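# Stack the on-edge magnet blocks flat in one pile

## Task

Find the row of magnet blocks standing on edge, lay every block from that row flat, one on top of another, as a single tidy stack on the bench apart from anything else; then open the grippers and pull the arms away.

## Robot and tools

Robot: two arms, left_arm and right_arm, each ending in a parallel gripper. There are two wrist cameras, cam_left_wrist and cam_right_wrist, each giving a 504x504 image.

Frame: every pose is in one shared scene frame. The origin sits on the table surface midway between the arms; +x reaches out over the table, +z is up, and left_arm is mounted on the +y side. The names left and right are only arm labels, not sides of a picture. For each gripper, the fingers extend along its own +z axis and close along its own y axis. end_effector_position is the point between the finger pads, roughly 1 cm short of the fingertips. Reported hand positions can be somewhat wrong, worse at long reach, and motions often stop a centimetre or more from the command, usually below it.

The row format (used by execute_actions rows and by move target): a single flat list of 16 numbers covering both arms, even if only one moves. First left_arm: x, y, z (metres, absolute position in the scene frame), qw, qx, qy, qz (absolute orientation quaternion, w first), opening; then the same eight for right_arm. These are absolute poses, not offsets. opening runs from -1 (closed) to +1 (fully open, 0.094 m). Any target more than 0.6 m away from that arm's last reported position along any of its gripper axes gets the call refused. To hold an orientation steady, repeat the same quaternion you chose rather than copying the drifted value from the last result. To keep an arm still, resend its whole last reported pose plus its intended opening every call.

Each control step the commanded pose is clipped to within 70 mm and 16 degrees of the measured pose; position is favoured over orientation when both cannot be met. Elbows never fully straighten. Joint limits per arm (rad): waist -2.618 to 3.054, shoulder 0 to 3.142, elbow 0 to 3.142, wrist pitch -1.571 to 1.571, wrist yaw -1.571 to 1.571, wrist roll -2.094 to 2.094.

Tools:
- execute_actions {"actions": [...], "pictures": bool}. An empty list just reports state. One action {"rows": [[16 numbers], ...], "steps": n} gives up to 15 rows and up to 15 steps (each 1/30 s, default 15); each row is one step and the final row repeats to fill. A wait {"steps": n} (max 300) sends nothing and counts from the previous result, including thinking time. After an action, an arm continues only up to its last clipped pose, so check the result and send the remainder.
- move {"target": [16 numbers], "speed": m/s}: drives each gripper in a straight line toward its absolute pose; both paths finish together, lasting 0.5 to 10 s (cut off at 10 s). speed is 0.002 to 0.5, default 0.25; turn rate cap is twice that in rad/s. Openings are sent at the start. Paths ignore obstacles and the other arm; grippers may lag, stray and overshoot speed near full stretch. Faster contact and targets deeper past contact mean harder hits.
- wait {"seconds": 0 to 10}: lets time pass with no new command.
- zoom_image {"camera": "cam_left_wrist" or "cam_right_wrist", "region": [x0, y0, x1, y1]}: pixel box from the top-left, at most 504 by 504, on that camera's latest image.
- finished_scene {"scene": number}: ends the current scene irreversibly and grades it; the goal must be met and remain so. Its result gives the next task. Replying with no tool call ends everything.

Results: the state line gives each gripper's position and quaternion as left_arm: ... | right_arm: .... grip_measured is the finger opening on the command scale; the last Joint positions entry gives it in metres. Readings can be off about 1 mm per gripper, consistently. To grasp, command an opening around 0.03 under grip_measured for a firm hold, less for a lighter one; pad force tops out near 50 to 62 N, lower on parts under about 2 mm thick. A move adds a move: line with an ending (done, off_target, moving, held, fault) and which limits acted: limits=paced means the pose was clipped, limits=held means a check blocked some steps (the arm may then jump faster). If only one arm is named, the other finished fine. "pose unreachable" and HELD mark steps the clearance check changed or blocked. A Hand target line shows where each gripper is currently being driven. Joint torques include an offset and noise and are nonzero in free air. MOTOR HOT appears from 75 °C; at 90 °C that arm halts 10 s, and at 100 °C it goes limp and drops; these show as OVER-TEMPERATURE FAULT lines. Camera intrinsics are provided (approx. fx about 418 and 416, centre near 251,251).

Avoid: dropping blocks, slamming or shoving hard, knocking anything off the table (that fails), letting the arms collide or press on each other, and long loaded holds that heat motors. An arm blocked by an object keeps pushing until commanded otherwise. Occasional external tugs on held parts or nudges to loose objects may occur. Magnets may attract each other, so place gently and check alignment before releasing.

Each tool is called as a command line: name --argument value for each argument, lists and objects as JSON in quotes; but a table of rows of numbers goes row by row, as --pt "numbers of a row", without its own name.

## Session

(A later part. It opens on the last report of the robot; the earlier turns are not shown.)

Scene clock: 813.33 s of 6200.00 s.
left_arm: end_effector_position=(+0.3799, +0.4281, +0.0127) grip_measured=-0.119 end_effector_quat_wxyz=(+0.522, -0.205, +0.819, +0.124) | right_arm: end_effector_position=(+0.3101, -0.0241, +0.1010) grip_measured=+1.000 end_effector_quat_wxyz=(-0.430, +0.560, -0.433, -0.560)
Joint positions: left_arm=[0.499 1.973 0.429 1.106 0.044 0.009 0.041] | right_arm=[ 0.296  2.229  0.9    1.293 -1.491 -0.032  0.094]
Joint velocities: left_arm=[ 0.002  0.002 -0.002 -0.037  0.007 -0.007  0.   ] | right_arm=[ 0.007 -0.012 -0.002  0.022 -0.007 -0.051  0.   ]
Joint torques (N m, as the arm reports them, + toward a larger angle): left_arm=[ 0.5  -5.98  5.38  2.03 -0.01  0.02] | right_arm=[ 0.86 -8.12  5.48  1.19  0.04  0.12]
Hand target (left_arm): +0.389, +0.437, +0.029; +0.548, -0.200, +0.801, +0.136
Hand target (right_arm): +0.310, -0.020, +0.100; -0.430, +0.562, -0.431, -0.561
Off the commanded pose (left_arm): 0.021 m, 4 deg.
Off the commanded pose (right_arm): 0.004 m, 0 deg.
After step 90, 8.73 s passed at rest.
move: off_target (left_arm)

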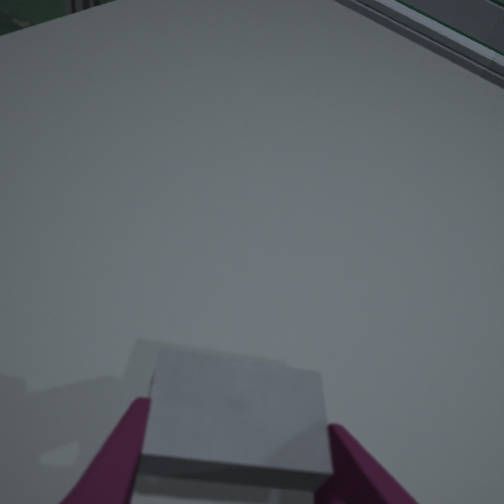

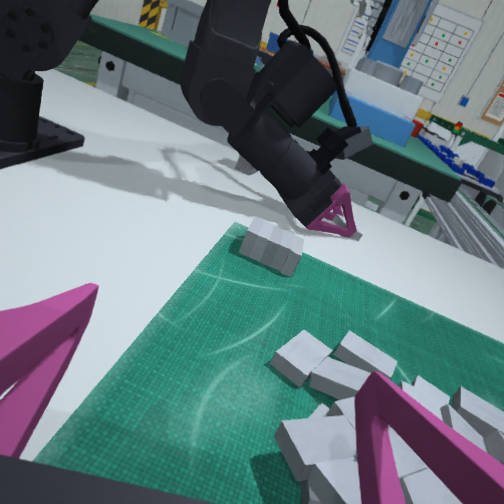

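move --target '[0.39, 0.437, 0.025, 0.548, -0.1996, 0.8006, 0.1367, -0.15, 0.31, -0.02, 0.10, 0.430, -0.561, 0.430, 0.561, 1]' --speed 0.008

zoom_image --camera "cam_right_wrist" --region '[260, 160, 400, 270]'

Scene clock: 821.77 s of 6200.00 s.
left_arm: end_effector_position=(+0.3810, +0.4287, +0.0121) grip_measured=-0.119 end_effector_quat_wxyz=(+0.527, -0.204, +0.815, +0.126) | right_arm: end_effector_position=(+0.3101, -0.0241, +0.1010) grip_measured=+1.000 end_effector_quat_wxyz=(-0.430, +0.560, -0.433, -0.560)
Joint positions: left_arm=[0.499 1.994 0.429 1.139 0.044 0.009 0.041] | right_arm=[ 0.296  2.229  0.9    1.293 -1.491 -0.032  0.094]
Joint velocities: left_arm=[ 0.007 -0.002  0.002 -0.007 -0.007  0.037  0.   ] | right_arm=[ 0.002 -0.012  0.007  0.066 -0.066  0.066  0.   ]
Joint torques (N m, as the arm reports them, + toward a larger angle): left_arm=[ 0.33 -5.72  5.37  1.91 -0.01  0.03] | right_arm=[ 0.78 -8.07  5.56  1.17  0.04  0.1 ]
Hand target (left_arm): +0.390, +0.437, +0.025; +0.548, -0.200, +0.801, +0.136
Hand target (right_arm): +0.310, -0.020, +0.100; -0.430, +0.562, -0.431, -0.561
Off the commanded pose (left_arm): 0.018 m, 3 deg.
Off the commanded pose (right_arm): 0.004 m, 0 deg.
After step 90, 0.90 s passed at rest.
move: off_target (left_arm)

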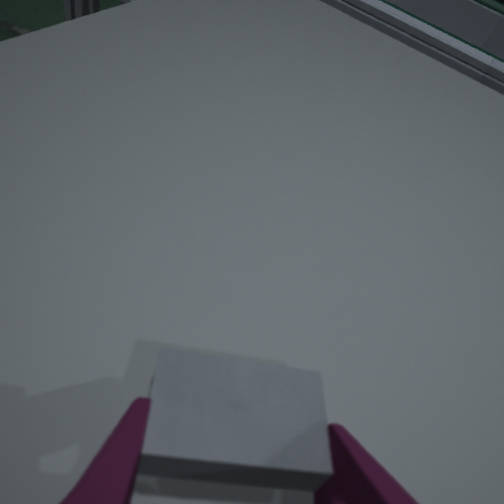

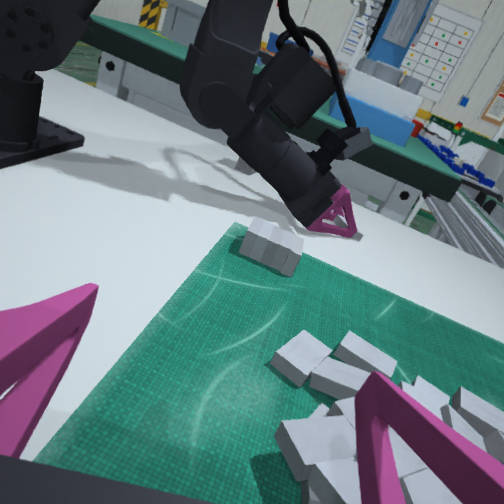

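Region (260, 160, 400, 270) of cam_right_wrist's 504x504 image, scaled by 3.600, with more detail than that image has; it fills the top 396 rows of this view, and the rest is white.

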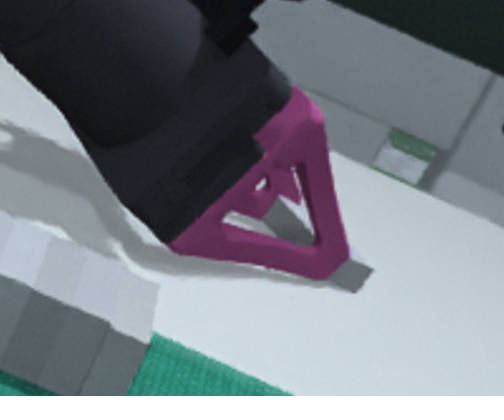

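execute_actions --actions '[{"rows": [[0.39,0.437,0.025,0.548,-0.1996,0.8006,0.1367,-0.13,0.31,-0.02,0.10,0.430,-0.561,0.430,0.561,1],[0.39,0.437,0.025,0.548,-0.1996,0.8006,0.1367,-0.125,0.31,-0.02,0.10,0.430,-0.561,0.430,0.561,1],[0.39,0.437,0.025,0.548,-0.1996,0.8006,0.1367,-0.12,0.31,-0.02,0.10,0.430,-0.561,0.430,0.561,1],[0.39,0.437,0.025,0.548,-0.1996,0.8006,0.1367,-0.12,0.31,-0.02,0.10,0.430,-0.561,0.430,0.561,1],[0.39,0.437,0.025,0.548,-0.1996,0.8006,0.1367,-0.115,0.31,-0.02,0.10,0.430,-0.561,0.430,0.561,1],[0.39,0.437,0.025,0.548,-0.1996,0.8006,0.1367,-0.115,0.31,-0.02,0.10,0.430,-0.561,0.430,0.561,1],[0.39,0.437,0.025,0.548,-0.1996,0.8006,0.1367,-0.11,0.31,-0.02,0.10,0.430,-0.561,0.430,0.561,1],[0.39,0.437,0.025,0.548,-0.1996,0.8006,0.1367,-0.10,0.31,-0.02,0.10,0.430,-0.561,0.430,0.561,1],[0.39,0.437,0.025,0.548,-0.1996,0.8006,0.1367,-0.09,0.31,-0.02,0.10,0.430,-0.561,0.430,0.561,1],[0.39,0.437,0.025,0.548,-0.1996,0.8006,0.1367,-0.05,0.31,-0.02,0.10,0.430,-0.561,0.430,0.561,1],[0.39,0.437,0.025,0.548,-0.1996,0.8006,0.1367,0.0,0.31,-0.02,0.10,0.430,-0.561,0.430,0.561,1],[0.39,0.437,0.025,0.548,-0.1996,0.8006,0.1367,0.1,0.31,-0.02,0.10,0.430,-0.561,0.430,0.561,1]], "steps": 15}]'

Scene clock: 831.47 s of 6200.00 s.
left_arm: end_effector_position=(+0.3812, +0.4288, +0.0124) grip_measured=+0.097 end_effector_quat_wxyz=(+0.528, -0.204, +0.815, +0.126) | right_arm: end_effector_position=(+0.3101, -0.0241, +0.1010) grip_measured=+1.000 end_effector_quat_wxyz=(-0.430, +0.560, -0.433, -0.560)
Joint positions: left_arm=[0.499 1.994 0.429 1.141 0.044 0.01  0.052] | right_arm=[ 0.296  2.229  0.9    1.293 -1.491 -0.032  0.094]
Joint velocities: left_arm=[-0.002 -0.002  0.007 -0.022  0.007  0.007 -0.001] | right_arm=[-0.012 -0.017 -0.012 -0.037  0.022 -0.037  0.   ]
Joint torques (N m, as the arm reports them, + toward a larger angle): left_arm=[ 0.34 -5.75  5.34  1.91  0.02  0.03] | right_arm=[ 0.78 -7.96  5.51  1.16  0.03  0.09]
Hand target (left_arm): +0.389, +0.437, +0.025; +0.548, -0.200, +0.801, +0.136
Hand target (right_arm): +0.310, -0.020, +0.100; -0.430, +0.562, -0.431, -0.561
Off the commanded pose (left_arm): 0.017 m, 3 deg.
Off the commanded pose (right_arm): 0.004 m, 0 deg.
Steps of this call (steps 1 to 90: nothing new was sent; then 6.20 s passed at rest; steps 91 to 105: all 15 steps of this action). Readings (end_effector_position):
91: left_arm (+0.3810, +0.4287, +0.0120) | right_arm (+0.3101, -0.0241, +0.1010)
92: left_arm (+0.3810, +0.4287, +0.0120) | right_arm (+0.3101, -0.0241, +0.1010)
94: left_arm (+0.3810, +0.4287, +0.0120) | right_arm (+0.3101, -0.0241, +0.1010)
98: left_arm (+0.3810, +0.4287, +0.0120) | right_arm (+0.3101, -0.0241, +0.1010)
105: the state above

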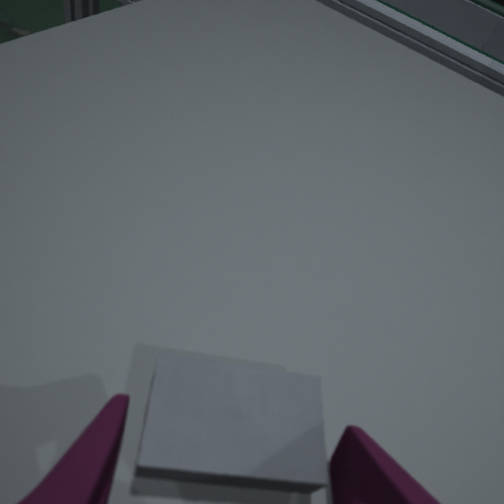

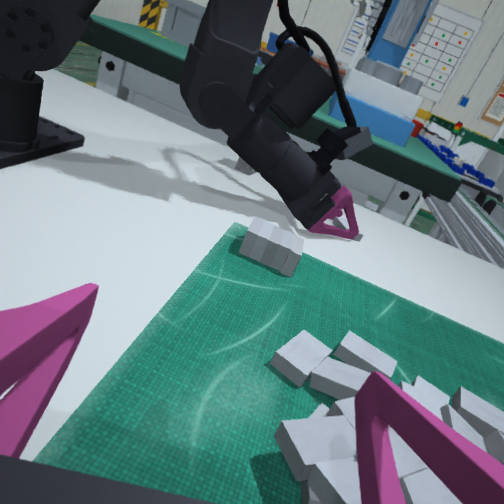

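move --target '[0.378, 0.43, 0.085, 0.548, -0.1996, 0.8006, 0.1367, 0.3, 0.31, -0.02, 0.10, 0.430, -0.561, 0.430, 0.561, 1]' --speed 0.08

Scene clock: 850.73 s of 6200.00 s.
left_arm: end_effector_position=(+0.3756, +0.4256, +0.0715) grip_measured=+0.298 end_effector_quat_wxyz=(+0.534, -0.203, +0.811, +0.128) | right_arm: end_effector_position=(+0.3101, -0.0241, +0.1010) grip_measured=+1.000 end_effector_quat_wxyz=(-0.430, +0.560, -0.433, -0.560)
Joint positions: left_arm=[0.499 1.662 0.429 0.825 0.044 0.01  0.061] | right_arm=[ 0.296  2.229  0.9    1.293 -1.491 -0.032  0.094]
Joint velocities: left_arm=[ 0.002 -0.002  0.007  0.037 -0.022 -0.022  0.001] | right_arm=[-0.007  0.002  0.002  0.022  0.081 -0.022  0.   ]
Joint torques (N m, as the arm reports them, + toward a larger angle): left_arm=[ 0.46 -7.09  5.8   1.63  0.    0.02] | right_arm=[ 0.85 -8.    5.5   1.19  0.05  0.09]
Hand target (left_arm): +0.378, +0.430, +0.086; +0.548, -0.200, +0.801, +0.136
Hand target (right_arm): +0.310, -0.020, +0.100; -0.430, +0.562, -0.431, -0.561
Off the commanded pose (left_arm): 0.014 m, 2 deg.
Off the commanded pose (right_arm): 0.004 m, 0 deg.
After step 90, 14.77 s passed at rest.
move: off_target (left_arm)

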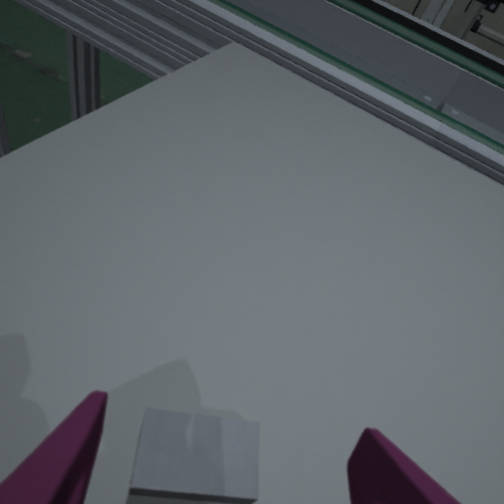

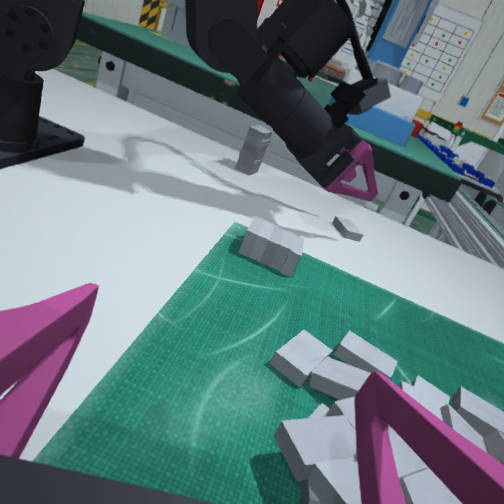

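move --target '[0.35, 0.28, 0.125, 0.1302, -0.0692, 0.9890, 0.0091, 0.3, 0.31, -0.02, 0.10, 0.430, -0.561, 0.430, 0.561, 1]' --speed 0.2

move --target '[0.337, 0.255, 0.058, -0.195, -0.0359, 0.9801, -0.0072, 0.3, 0.31, -0.02, 0.10, 0.430, -0.561, 0.430, 0.561, 1]' --speed 0.08

Scene clock: 861.57 s of 6200.00 s.
left_arm: end_effector_position=(+0.3420, +0.2814, +0.1197) grip_measured=+0.298 end_effector_quat_wxyz=(+0.119, -0.070, +0.990, +0.018) | right_arm: end_effector_position=(+0.3101, -0.0241, +0.1010) grip_measured=+1.000 end_effector_quat_wxyz=(-0.430, +0.560, -0.433, -0.560)
Joint positions: left_arm=[ 0.132  1.564  1.239 -1.005 -0.015  0.022  0.061] | right_arm=[ 0.296  2.229  0.9    1.293 -1.491 -0.032  0.094]
Joint velocities: left_arm=[-0.007 -0.032 -0.002 -0.154  0.022  0.051 -0.   ] | right_arm=[-0.002  0.002 -0.017 -0.037 -0.051  0.051  0.   ]
Joint torques (N m, as the arm reports them, + toward a larger angle): left_arm=[-1.02 -5.18  9.09  0.54 -0.01 -0.08] | right_arm=[ 0.86 -8.03  5.45  1.19  0.03  0.1 ]
Hand target (left_arm): +0.349, +0.279, +0.128; +0.128, -0.068, +0.989, +0.018
Hand target (right_arm): +0.310, -0.020, +0.100; -0.430, +0.562, -0.431, -0.561
Off the commanded pose (left_arm): 0.010 m, 2 deg.
Off the commanded pose (right_arm): 0.004 m, 0 deg.
After step 90, 4.80 s passed at rest.
move: done

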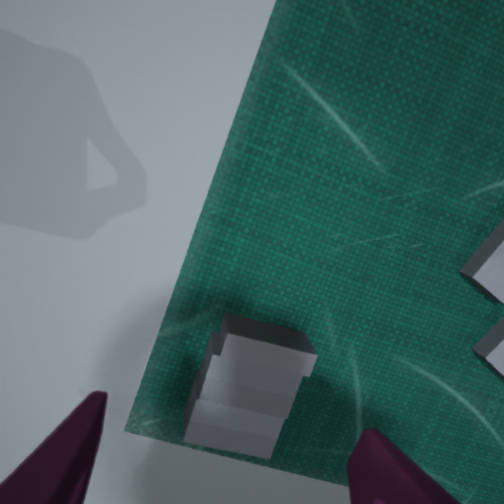

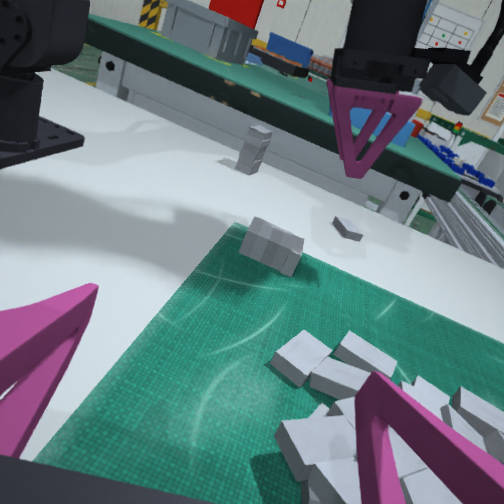

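Scene clock: 865.97 s of 6200.00 s.
left_arm: end_effector_position=(+0.3323, +0.2583, +0.0512) grip_measured=+0.298 end_effector_quat_wxyz=(-0.201, -0.036, +0.979, -0.004) | right_arm: end_effector_position=(+0.3101, -0.0241, +0.1010) grip_measured=+1.000 end_effector_quat_wxyz=(-0.430, +0.560, -0.433, -0.560)
Joint positions: left_arm=[ 0.065  2.167  1.696 -1.505 -0.015  0.019  0.061] | right_arm=[ 0.296  2.229  0.9    1.293 -1.491 -0.032  0.094]
Joint velocities: left_arm=[ 0.007  0.007  0.002 -0.066  0.007  0.037 -0.001] | right_arm=[-0.002 -0.007 -0.002 -0.037 -0.037  0.037  0.   ]
Joint torques (N m, as the arm reports them, + toward a larger angle): left_arm=[-1.07 -9.59  7.62 -0.57  0.   -0.08] | right_arm=[ 0.8  -7.96  5.61  1.16  0.03  0.1 ]
Hand target (left_arm): +0.337, +0.255, +0.058; -0.195, -0.033, +0.980, -0.003
Hand target (right_arm): +0.310, -0.020, +0.100; -0.430, +0.562, -0.431, -0.561
Off the commanded pose (left_arm): 0.009 m, 1 deg.
Off the commanded pose (right_arm): 0.004 m, 0 deg.
move: done

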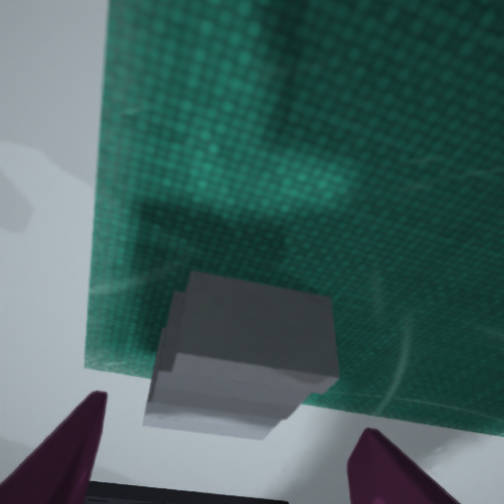

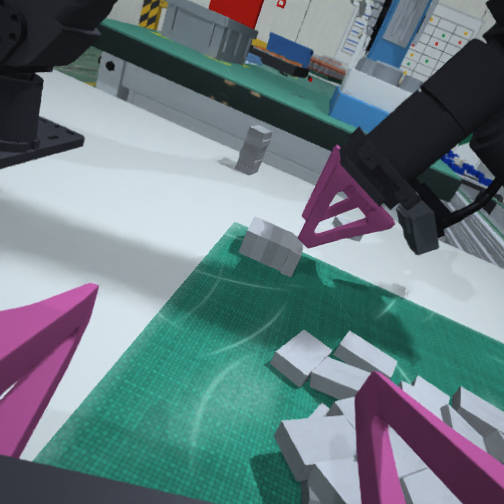

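move --target '[0.338, 0.248, 0.038, -0.195, -0.0359, 0.9801, -0.0072, 0.3, 0.31, -0.02, 0.10, 0.430, -0.561, 0.430, 0.561, 1]' --speed 0.03

Scene clock: 883.60 s of 6200.00 s.
left_arm: end_effector_position=(+0.3351, +0.2526, +0.0394) grip_measured=+0.298 end_effector_quat_wxyz=(-0.202, -0.037, +0.979, -0.005) | right_arm: end_effector_position=(+0.3101, -0.0241, +0.1010) grip_measured=+1.000 end_effector_quat_wxyz=(-0.430, +0.560, -0.433, -0.560)
Joint positions: left_arm=[ 0.05   2.189  1.683 -1.471 -0.007  0.004  0.061] | right_arm=[ 0.296  2.229  0.9    1.293 -1.491 -0.032  0.094]
Joint velocities: left_arm=[-0.017 -0.017 -0.007  0.022 -0.051 -0.022  0.   ] | right_arm=[ 0.012 -0.017 -0.007 -0.037  0.066 -0.066  0.   ]
Joint torques (N m, as the arm reports them, + toward a larger angle): left_arm=[-1.08 -9.67  4.72 -0.3   0.07 -0.11] | right_arm=[ 0.81 -7.99  5.56  1.17  0.03  0.09]
Hand target (left_arm): +0.338, +0.248, +0.038; -0.195, -0.036, +0.980, -0.007
Hand target (right_arm): +0.310, -0.020, +0.100; -0.430, +0.562, -0.431, -0.561
Off the commanded pose (left_arm): 0.006 m, 1 deg.
Off the commanded pose (right_arm): 0.004 m, 0 deg.
After step 90, 13.73 s passed at rest.
move: done

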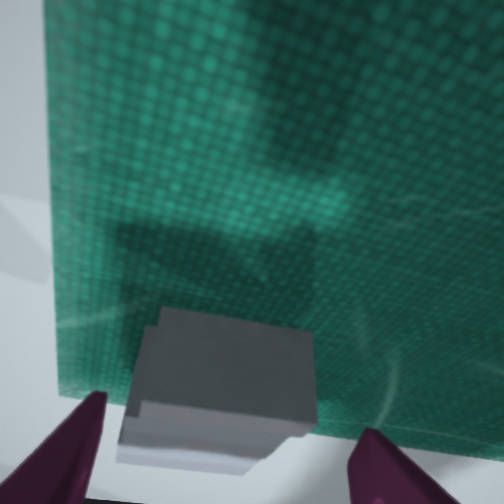

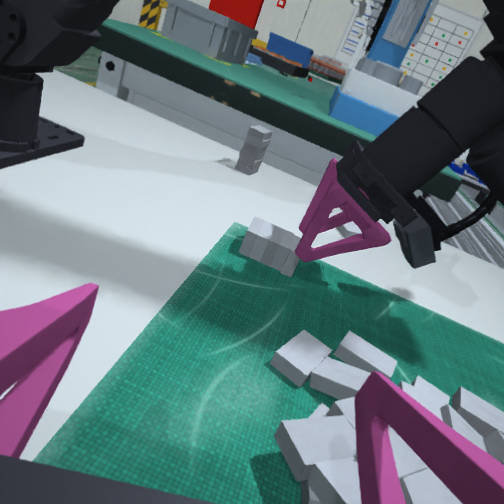

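move --target '[0.335, 0.251, 0.027, -0.195, -0.0359, 0.9801, -0.0072, 0.3, 0.31, -0.02, 0.10, 0.430, -0.561, 0.430, 0.561, 1]' --speed 0.02

Scene clock: 902.20 s of 6200.00 s.
left_arm: end_effector_position=(+0.3324, +0.2523, +0.0293) grip_measured=+0.298 end_effector_quat_wxyz=(-0.201, -0.037, +0.979, -0.005) | right_arm: end_effector_position=(+0.3101, -0.0241, +0.1010) grip_measured=+1.000 end_effector_quat_wxyz=(-0.430, +0.560, -0.433, -0.560)
Joint positions: left_arm=[ 0.05   2.189  1.642 -1.429 -0.007  0.003  0.061] | right_arm=[ 0.296  2.229  0.9    1.293 -1.491 -0.032  0.094]
Joint velocities: left_arm=[-0.022 -0.012 -0.002  0.037 -0.007 -0.081 -0.001] | right_arm=[ 0.012 -0.007 -0.007 -0.022 -0.007 -0.037  0.   ]
Joint torques (N m, as the arm reports them, + toward a larger angle): left_arm=[-0.22 -9.46  4.62 -0.3   0.05 -0.03] | right_arm=[ 0.79 -8.03  5.47  1.16  0.05  0.11]
Hand target (left_arm): +0.335, +0.251, +0.027; -0.195, -0.036, +0.980, -0.007
Hand target (right_arm): +0.310, -0.020, +0.100; -0.430, +0.562, -0.431, -0.561
Off the commanded pose (left_arm): 0.004 m, 1 deg.
Off the commanded pose (right_arm): 0.004 m, 0 deg.
After step 90, 14.73 s passed at rest.
move: done

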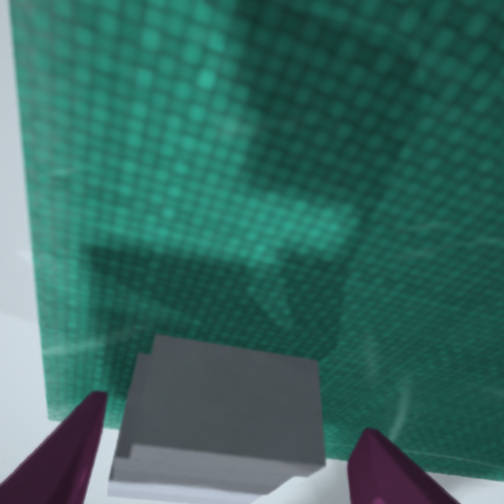

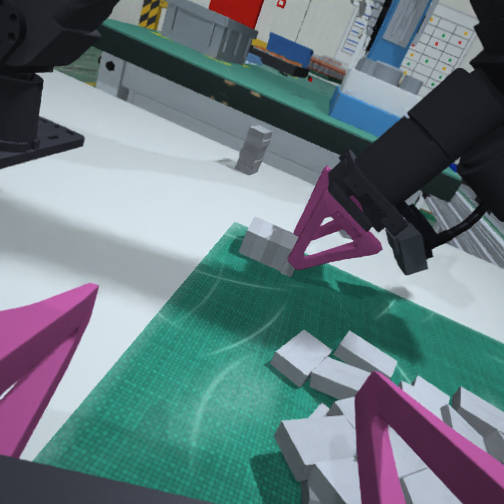

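move --target '[0.334, 0.251, 0.0235, -0.195, -0.0359, 0.9801, -0.0072, 0.2, 0.31, -0.02, 0.10, 0.430, -0.561, 0.430, 0.561, 1]' --speed 0.015

execute_actions --actions '[{"rows": [[0.334,0.251,0.0235,-0.195,-0.0359,0.9801,-0.0072,0.1,0.31,-0.02,0.10,0.430,-0.561,0.430,0.561,1],[0.334,0.251,0.0235,-0.195,-0.0359,0.9801,-0.0072,0.05,0.31,-0.02,0.10,0.430,-0.561,0.430,0.561,1],[0.334,0.251,0.0235,-0.195,-0.0359,0.9801,-0.0072,0.0,0.31,-0.02,0.10,0.430,-0.561,0.430,0.561,1],[0.334,0.251,0.0235,-0.195,-0.0359,0.9801,-0.0072,-0.03,0.31,-0.02,0.10,0.430,-0.561,0.430,0.561,1],[0.334,0.251,0.0235,-0.195,-0.0359,0.9801,-0.0072,-0.05,0.31,-0.02,0.10,0.430,-0.561,0.430,0.561,1],[0.334,0.251,0.0235,-0.195,-0.0359,0.9801,-0.0072,-0.07,0.31,-0.02,0.10,0.430,-0.561,0.430,0.561,1],[0.334,0.251,0.0235,-0.195,-0.0359,0.9801,-0.0072,-0.08,0.31,-0.02,0.10,0.430,-0.561,0.430,0.561,1],[0.334,0.251,0.0235,-0.195,-0.0359,0.9801,-0.0072,-0.09,0.31,-0.02,0.10,0.430,-0.561,0.430,0.561,1],[0.334,0.251,0.0235,-0.195,-0.0359,0.9801,-0.0072,-0.10,0.31,-0.02,0.10,0.430,-0.561,0.430,0.561,1],[0.334,0.251,0.0235,-0.195,-0.0359,0.9801,-0.0072,-0.11,0.31,-0.02,0.10,0.430,-0.561,0.430,0.561,1],[0.334,0.251,0.0235,-0.195,-0.0359,0.9801,-0.0072,-0.12,0.31,-0.02,0.10,0.430,-0.561,0.430,0.561,1],[0.334,0.251,0.0235,-0.195,-0.0359,0.9801,-0.0072,-0.13,0.31,-0.02,0.10,0.430,-0.561,0.430,0.561,1],[0.334,0.251,0.0235,-0.195,-0.0359,0.9801,-0.0072,-0.14,0.31,-0.02,0.10,0.430,-0.561,0.430,0.561,1],[0.334,0.251,0.0235,-0.195,-0.0359,0.9801,-0.0072,-0.15,0.31,-0.02,0.10,0.430,-0.561,0.430,0.561,1]], "steps": 15}]'

Scene clock: 915.23 s of 6200.00 s.
left_arm: end_effector_position=(+0.3315, +0.2522, +0.0258) grip_measured=+0.202 end_effector_quat_wxyz=(-0.201, -0.037, +0.979, -0.005) | right_arm: end_effector_position=(+0.3101, -0.0241, +0.1010) grip_measured=+1.000 end_effector_quat_wxyz=(-0.430, +0.560, -0.433, -0.560)
Joint positions: left_arm=[ 0.05   2.189  1.628 -1.414 -0.007  0.003  0.056] | right_arm=[ 0.296  2.229  0.9    1.293 -1.491 -0.032  0.094]
Joint velocities: left_arm=[-0.017  0.007 -0.007  0.022  0.007 -0.022  0.   ] | right_arm=[-0.002  0.002  0.007 -0.051  0.022 -0.037  0.   ]
Joint torques (N m, as the arm reports them, + toward a larger angle): left_arm=[-0.18 -9.44  4.59 -0.25  0.04  0.  ] | right_arm=[ 0.87 -8.03  5.57  1.18  0.05  0.08]
Hand target (left_arm): +0.334, +0.251, +0.023; -0.195, -0.036, +0.980, -0.007
Hand target (right_arm): +0.310, -0.020, +0.100; -0.430, +0.562, -0.430, -0.561
Off the commanded pose (left_arm): 0.004 m, 1 deg.
Off the commanded pose (right_arm): 0.004 m, 0 deg.
After step 90, 9.33 s passed at rest.
move: done

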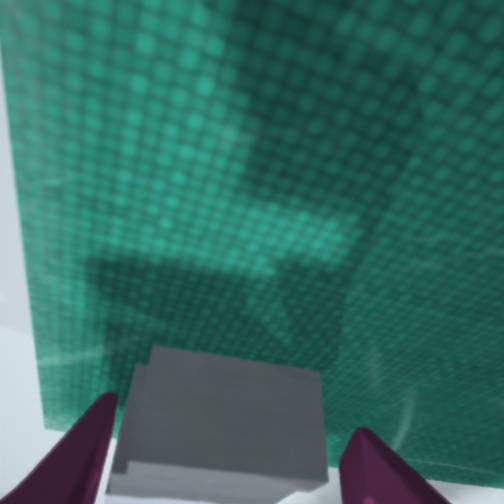

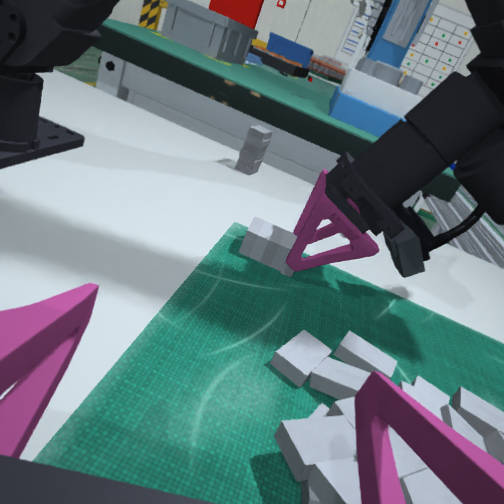

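Scene clock: 915.73 s of 6200.00 s.
left_arm: end_effector_position=(+0.3320, +0.2523, +0.0256) grip_measured=-0.117 end_effector_quat_wxyz=(-0.200, -0.037, +0.979, -0.005) | right_arm: end_effector_position=(+0.3101, -0.0241, +0.1010) grip_measured=+1.000 end_effector_quat_wxyz=(-0.430, +0.560, -0.433, -0.560)
Joint positions: left_arm=[ 0.05   2.189  1.628 -1.412 -0.007  0.003  0.041] | right_arm=[ 0.296  2.229  0.9    1.293 -1.491 -0.032  0.094]
Joint velocities: left_arm=[ 0.017 -0.002  0.007  0.022 -0.022  0.051 -0.   ] | right_arm=[ 0.017 -0.002 -0.012  0.007 -0.022 -0.022  0.   ]
Joint torques (N m, as the arm reports them, + toward a larger angle): left_arm=[-0.28 -9.45  4.72 -0.3   0.05  0.01] | right_arm=[ 0.86 -8.    5.44  1.2   0.02  0.11]
Hand target (left_arm): +0.334, +0.251, +0.023; -0.195, -0.036, +0.980, -0.007
Hand target (right_arm): +0.310, -0.020, +0.100; -0.430, +0.562, -0.431, -0.561
Off the commanded pose (left_arm): 0.003 m, 1 deg.
Off the commanded pose (right_arm): 0.004 m, 0 deg.
Steps of this call (steps 1 to 15: all 15 steps of this action). Readings (end_effector_position):
1: left_arm (+0.3316, +0.2523, +0.0258) | right_arm (+0.3101, -0.0241, +0.1010)
2: left_arm (+0.3317, +0.2523, +0.0258) | right_arm (+0.3101, -0.0241, +0.1010)
4: left_arm (+0.3319, +0.2523, +0.0257) | right_arm (+0.3101, -0.0241, +0.1010)
8: left_arm (+0.3319, +0.2523, +0.0257) | right_arm (+0.3101, -0.0241, +0.1010)
15: the state above

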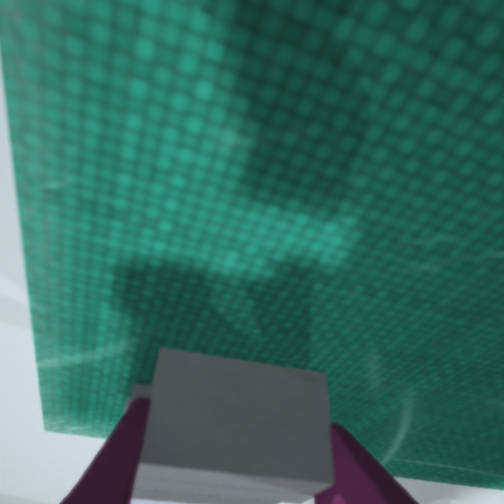

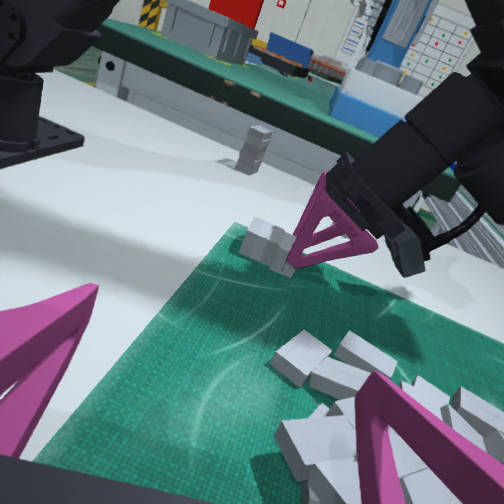

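move --target '[0.34, 0.252, 0.065, -0.1304, -0.0363, 0.9907, -0.0048, -0.15, 0.31, -0.02, 0.10, 0.430, -0.561, 0.430, 0.561, 1]' --speed 0.04

Scene clock: 919.90 s of 6200.00 s.
left_arm: end_effector_position=(+0.3363, +0.2526, +0.0552) grip_measured=-0.117 end_effector_quat_wxyz=(-0.152, -0.037, +0.988, -0.003) | right_arm: end_effector_position=(+0.3101, -0.0241, +0.1010) grip_measured=+1.000 end_effector_quat_wxyz=(-0.430, +0.560, -0.433, -0.560)
Joint positions: left_arm=[ 0.05   2.078  1.609 -1.406 -0.007  0.003  0.041] | right_arm=[ 0.296  2.229  0.9    1.293 -1.491 -0.032  0.094]
Joint velocities: left_arm=[-0.002  0.002 -0.007 -0.022  0.022 -0.081  0.   ] | right_arm=[ 0.007 -0.002 -0.022  0.007 -0.022 -0.037  0.   ]
Joint torques (N m, as the arm reports them, + toward a larger angle): left_arm=[ -0.03 -11.75   5.15  -0.19   0.05   0.  ] | right_arm=[ 0.77 -8.07  5.54  1.18  0.04  0.12]
Hand target (left_arm): +0.340, +0.252, +0.065; -0.130, -0.037, +0.991, -0.005
Hand target (right_arm): +0.310, -0.020, +0.100; -0.430, +0.562, -0.431, -0.561
Off the commanded pose (left_arm): 0.010 m, 2 deg.
Off the commanded pose (right_arm): 0.004 m, 0 deg.
move: done

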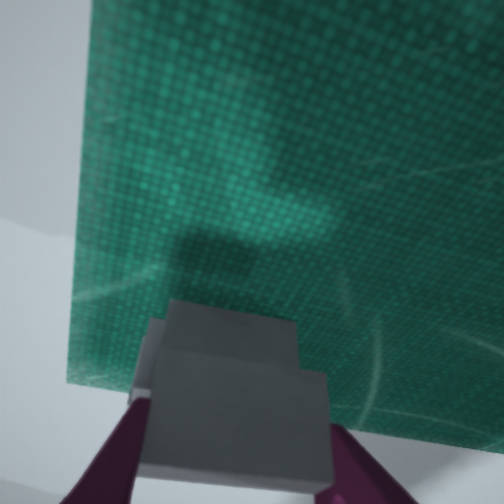

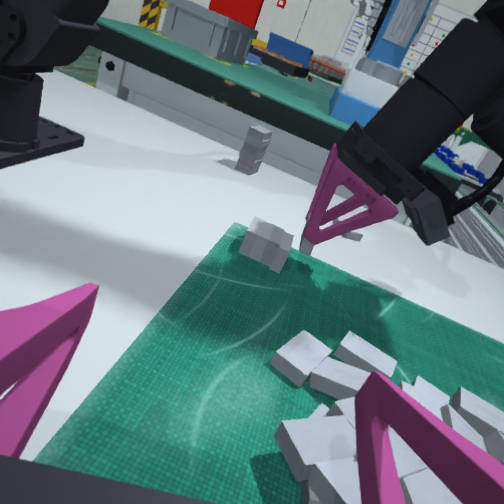

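move --target '[0.36, 0.29, 0.125, 0.1302, -0.0692, 0.9890, 0.0091, -0.15, 0.31, -0.02, 0.10, 0.430, -0.561, 0.430, 0.561, 1]' --speed 0.12

move --target '[0.388, 0.435, 0.115, 0.5544, -0.1985, 0.7963, 0.1382, -0.15, 0.31, -0.02, 0.10, 0.430, -0.561, 0.430, 0.561, 1]' --speed 0.12

move --target '[0.388, 0.435, 0.06, 0.5544, -0.1985, 0.7963, 0.1382, -0.15, 0.31, -0.02, 0.10, 0.430, -0.561, 0.430, 0.561, 1]' --speed 0.05

Scene clock: 936.93 s of 6200.00 s.
left_arm: end_effector_position=(+0.3523, +0.2865, +0.1119) grip_measured=-0.117 end_effector_quat_wxyz=(+0.096, -0.071, +0.993, +0.006) | right_arm: end_effector_position=(+0.3101, -0.0241, +0.1010) grip_measured=+1.000 end_effector_quat_wxyz=(-0.430, +0.560, -0.433, -0.560)
Joint positions: left_arm=[ 0.155  1.651  1.308 -1.034  0.009  0.04   0.041] | right_arm=[ 0.296  2.229  0.9    1.293 -1.491 -0.032  0.094]
Joint velocities: left_arm=[ 0.002 -0.017 -0.012 -0.051 -0.007  0.022 -0.   ] | right_arm=[-0.012  0.002  0.002 -0.066 -0.051 -0.037  0.   ]
Joint torques (N m, as the arm reports them, + toward a larger angle): left_arm=[ 0.9  -8.76  6.31  0.83  0.09  0.01] | right_arm=[ 0.86 -8.07  5.58  1.18  0.02  0.11]
Hand target (left_arm): +0.360, +0.290, +0.125; +0.129, -0.073, +0.989, +0.006
Hand target (right_arm): +0.310, -0.020, +0.100; -0.430, +0.562, -0.431, -0.561
Off the commanded pose (left_arm): 0.016 m, 4 deg.
Off the commanded pose (right_arm): 0.004 m, 0 deg.
After step 90, 11.23 s passed at rest.
move: off_target (left_arm)

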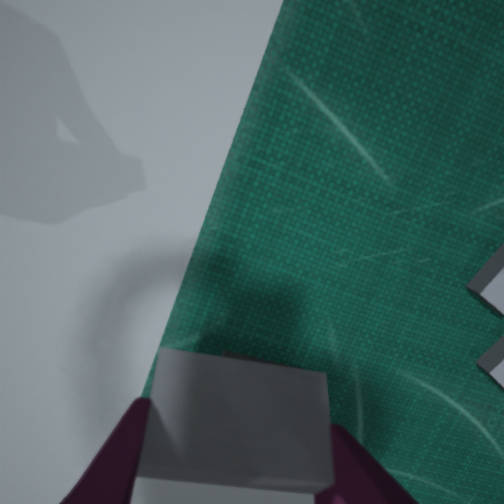

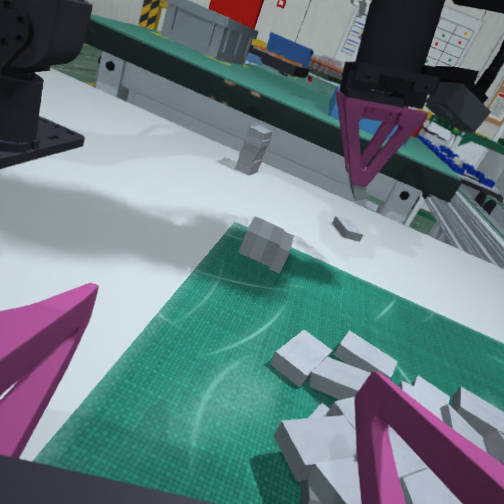

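Scene clock: 942.03 s of 6200.00 s.
left_arm: end_effector_position=(+0.3850, +0.4303, +0.0993) grip_measured=-0.117 end_effector_quat_wxyz=(+0.531, -0.206, +0.812, +0.126) | right_arm: end_effector_position=(+0.3101, -0.0241, +0.1010) grip_measured=+1.000 end_effector_quat_wxyz=(-0.430, +0.560, -0.433, -0.560)
Joint positions: left_arm=[0.495 1.568 0.518 0.633 0.039 0.003 0.041] | right_arm=[ 0.296  2.229  0.9    1.293 -1.491 -0.032  0.094]
Joint velocities: left_arm=[-0.007  0.027  0.017 -0.007 -0.007 -0.037 -0.001] | right_arm=[ 0.022  0.007  0.017  0.007 -0.051  0.037  0.   ]
Joint torques (N m, as the arm reports them, + toward a larger angle): left_arm=[ 0.87 -4.84  5.97  2.1   0.12 -0.05] | right_arm=[ 0.86 -8.01  5.47  1.18  0.03  0.1 ]
Hand target (left_arm): +0.389, +0.436, +0.113; +0.554, -0.204, +0.796, +0.131
Hand target (right_arm): +0.310, -0.020, +0.100; -0.430, +0.562, -0.431, -0.561
Off the commanded pose (left_arm): 0.017 m, 4 deg.
Off the commanded pose (right_arm): 0.004 m, 0 deg.
move: off_target (left_arm)

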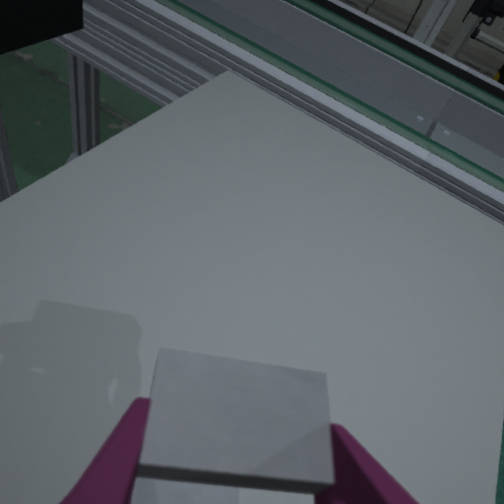

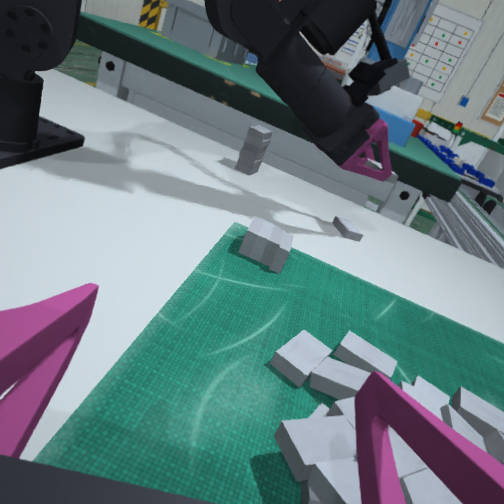

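Scene clock: 943.50 s of 6200.00 s.
left_arm: end_effector_position=(+0.3848, +0.4302, +0.0474) grip_measured=-0.117 end_effector_quat_wxyz=(+0.534, -0.204, +0.811, +0.128) | right_arm: end_effector_position=(+0.3101, -0.0241, +0.1010) grip_measured=+1.000 end_effector_quat_wxyz=(-0.430, +0.560, -0.433, -0.560)
Joint positions: left_arm=[0.495 1.82  0.447 0.964 0.039 0.006 0.041] | right_arm=[ 0.296  2.229  0.9    1.293 -1.491 -0.032  0.094]
Joint velocities: left_arm=[-0.022  0.002 -0.017  0.066  0.007 -0.037 -0.   ] | right_arm=[-0.012 -0.002  0.002  0.037  0.022  0.007  0.   ]
Joint torques (N m, as the arm reports them, + toward a larger angle): left_arm=[ 0.48 -5.47  4.2   2.07  0.02  0.04] | right_arm=[ 0.82 -7.98  5.5   1.18  0.03  0.09]
Hand target (left_arm): +0.388, +0.435, +0.059; +0.554, -0.199, +0.797, +0.138
Hand target (right_arm): +0.310, -0.020, +0.100; -0.430, +0.562, -0.431, -0.561
Off the commanded pose (left_arm): 0.014 m, 3 deg.
Off the commanded pose (right_arm): 0.004 m, 0 deg.
move: off_target (left_arm)

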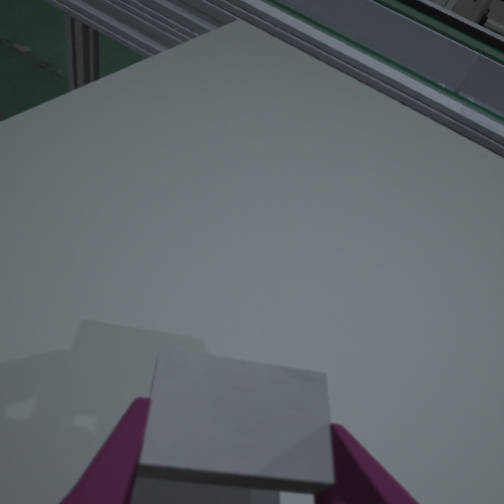

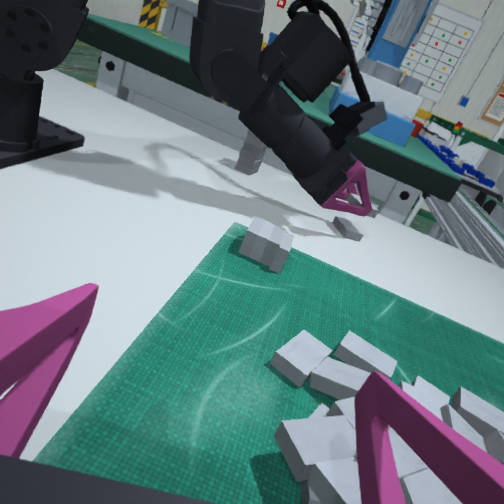

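move --target '[0.388, 0.435, 0.041, 0.5544, -0.1985, 0.7963, 0.1382, -0.15, 0.31, -0.02, 0.10, 0.430, -0.561, 0.430, 0.561, 1]' --speed 0.02

zoom_image --camera "cam_right_wrist" --region '[300, 180, 390, 250]'

Scene clock: 951.63 s of 6200.00 s.
left_arm: end_effector_position=(+0.3866, +0.4312, +0.0295) grip_measured=-0.117 end_effector_quat_wxyz=(+0.534, -0.204, +0.810, +0.128) | right_arm: end_effector_position=(+0.3101, -0.0241, +0.1010) grip_measured=+1.000 end_effector_quat_wxyz=(-0.430, +0.560, -0.433, -0.560)
Joint positions: left_arm=[0.495 1.924 0.447 1.069 0.039 0.006 0.041] | right_arm=[ 0.296  2.229  0.9    1.293 -1.491 -0.032  0.094]
Joint velocities: left_arm=[-0.012 -0.002  0.002  0.007  0.022 -0.037 -0.   ] | right_arm=[ 0.002  0.007 -0.027 -0.066 -0.051 -0.037  0.   ]
Joint torques (N m, as the arm reports them, + toward a larger angle): left_arm=[ 0.45 -6.03  3.09  2.1   0.04  0.04] | right_arm=[ 0.84 -8.    5.54  1.2   0.03  0.09]
Hand target (left_arm): +0.388, +0.435, +0.040; +0.554, -0.199, +0.797, +0.138
Hand target (right_arm): +0.310, -0.020, +0.100; -0.430, +0.562, -0.431, -0.561
Off the commanded pose (left_arm): 0.012 m, 3 deg.
Off the commanded pose (right_arm): 0.004 m, 0 deg.
After step 90, 3.57 s passed at rest.
move: off_target (left_arm)

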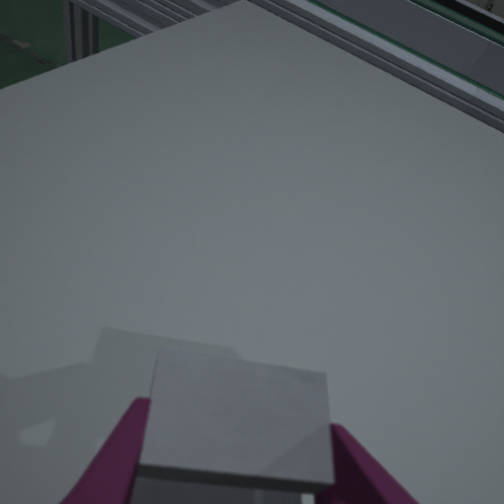

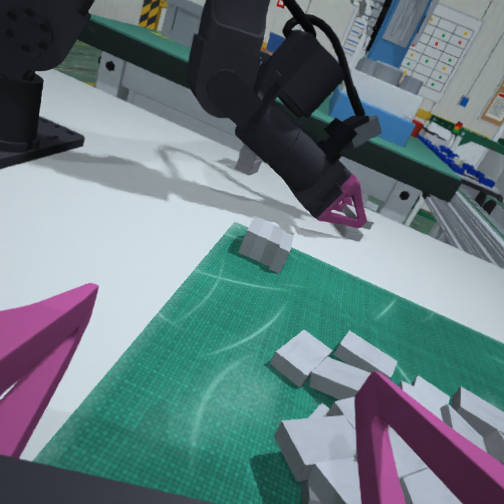

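Region (300, 180, 390, 250) of cam_right_wrist's 504x504 image, scaled by 5.600, with more detail than that image has.

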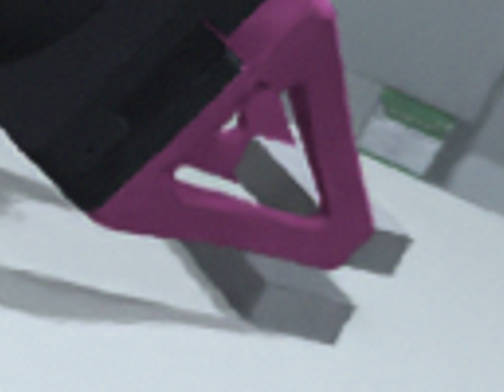

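move --target '[0.381, 0.4315, 0.041, 0.5544, -0.1985, 0.7963, 0.1382, -0.15, 0.31, -0.02, 0.10, 0.430, -0.561, 0.430, 0.561, 1]' --speed 0.01

zoom_image --camera "cam_right_wrist" --region '[300, 180, 390, 250]'

Scene clock: 982.50 s of 6200.00 s.
left_arm: end_effector_position=(+0.3784, +0.4265, +0.0240) grip_measured=-0.117 end_effector_quat_wxyz=(+0.529, -0.204, +0.814, +0.127) | right_arm: end_effector_position=(+0.3101, -0.0241, +0.1010) grip_measured=+1.000 end_effector_quat_wxyz=(-0.430, +0.560, -0.433, -0.560)
Joint positions: left_arm=[0.495 1.924 0.413 1.091 0.039 0.007 0.041] | right_arm=[ 0.296  2.229  0.9    1.293 -1.491 -0.032  0.094]
Joint velocities: left_arm=[-0.002 -0.002  0.002 -0.022 -0.022  0.081  0.   ] | right_arm=[-0.012  0.007  0.002 -0.066 -0.081  0.022  0.   ]
Joint torques (N m, as the arm reports them, + toward a larger angle): left_arm=[ 0.66 -7.14  3.09  2.11  0.03  0.01] | right_arm=[ 0.76 -8.06  5.51  1.18  0.04  0.12]
Hand target (left_arm): +0.381, +0.431, +0.041; +0.554, -0.199, +0.797, +0.138
Hand target (right_arm): +0.310, -0.020, +0.100; -0.430, +0.562, -0.431, -0.561
Off the commanded pose (left_arm): 0.018 m, 4 deg.
Off the commanded pose (right_arm): 0.004 m, 0 deg.
After step 90, 25.27 s passed at rest.
move: off_target (left_arm)

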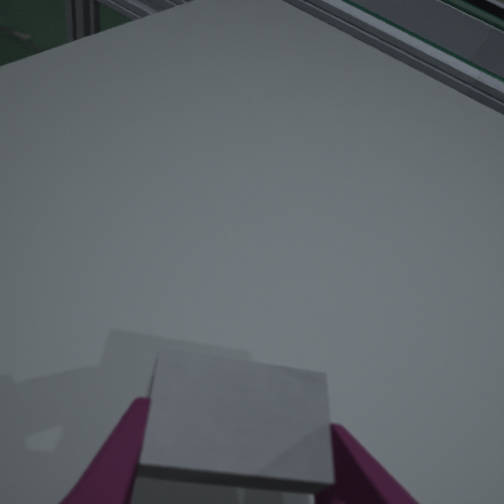

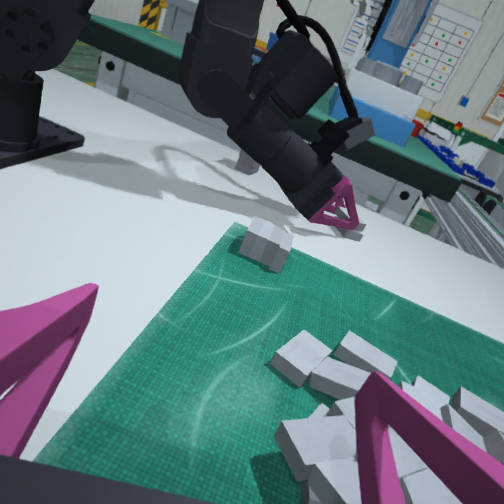

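Region (300, 180, 390, 250) of cam_right_wrist's 504x504 image, scaled by 5.600, with more detail than that image has.

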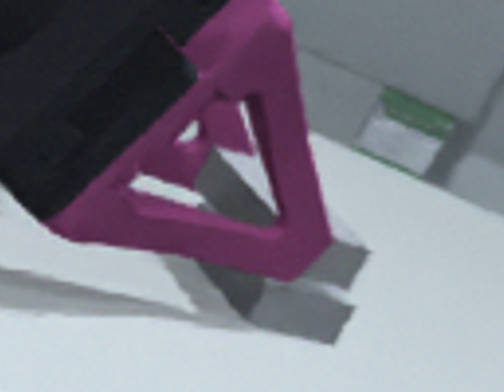

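move --target '[0.3854, 0.4338, 0.043, 0.5544, -0.1985, 0.7963, 0.1382, -0.15, 0.31, -0.02, 0.10, 0.430, -0.561, 0.430, 0.561, 1]' --speed 0.008

zoom_image --camera "cam_right_wrist" --region '[300, 180, 390, 250]'

Scene clock: 995.97 s of 6200.00 s.
left_arm: end_effector_position=(+0.3771, +0.4257, +0.0207) grip_measured=-0.117 end_effector_quat_wxyz=(+0.523, -0.205, +0.818, +0.125) | right_arm: end_effector_position=(+0.3101, -0.0241, +0.1010) grip_measured=+1.000 end_effector_quat_wxyz=(-0.430, +0.560, -0.433, -0.560)
Joint positions: left_arm=[0.495 1.924 0.413 1.076 0.039 0.007 0.041] | right_arm=[ 0.296  2.229  0.9    1.293 -1.491 -0.032  0.094]
Joint velocities: left_arm=[-0.017 -0.007 -0.012 -0.037  0.007 -0.007  0.   ] | right_arm=[-0.002 -0.012  0.002 -0.022 -0.022  0.066  0.   ]
Joint torques (N m, as the arm reports them, + toward a larger angle): left_arm=[ 0.63 -7.28  4.68  2.03  0.04  0.03] | right_arm=[ 0.78 -7.99  5.49  1.18  0.04  0.12]
Hand target (left_arm): +0.385, +0.434, +0.043; +0.554, -0.199, +0.796, +0.138
Hand target (right_arm): +0.310, -0.020, +0.100; -0.430, +0.562, -0.431, -0.561
Off the commanded pose (left_arm): 0.025 m, 5 deg.
Off the commanded pose (right_arm): 0.004 m, 0 deg.
After step 90, 6.17 s passed at rest.
move: off_target (left_arm)

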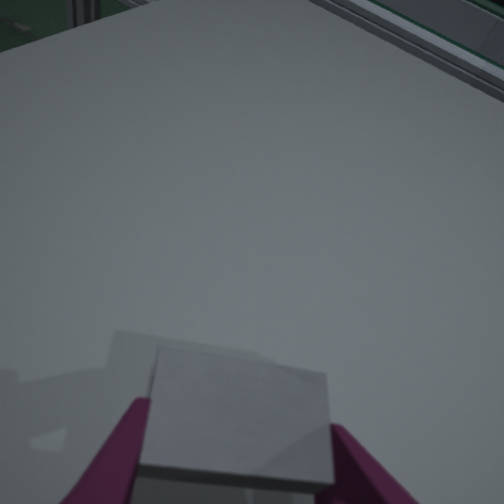

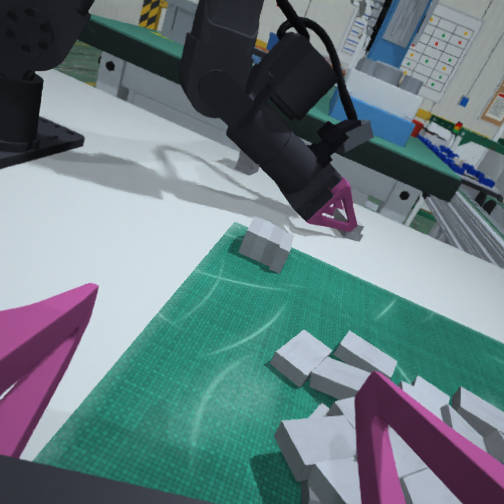

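Region (300, 180, 390, 250) of cam_right_wrist's 504x504 image, scaled by 5.600, with more detail than that image has.

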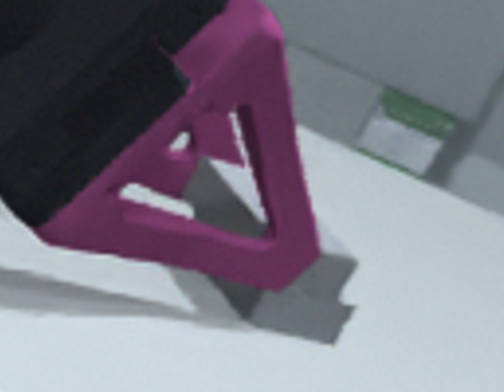

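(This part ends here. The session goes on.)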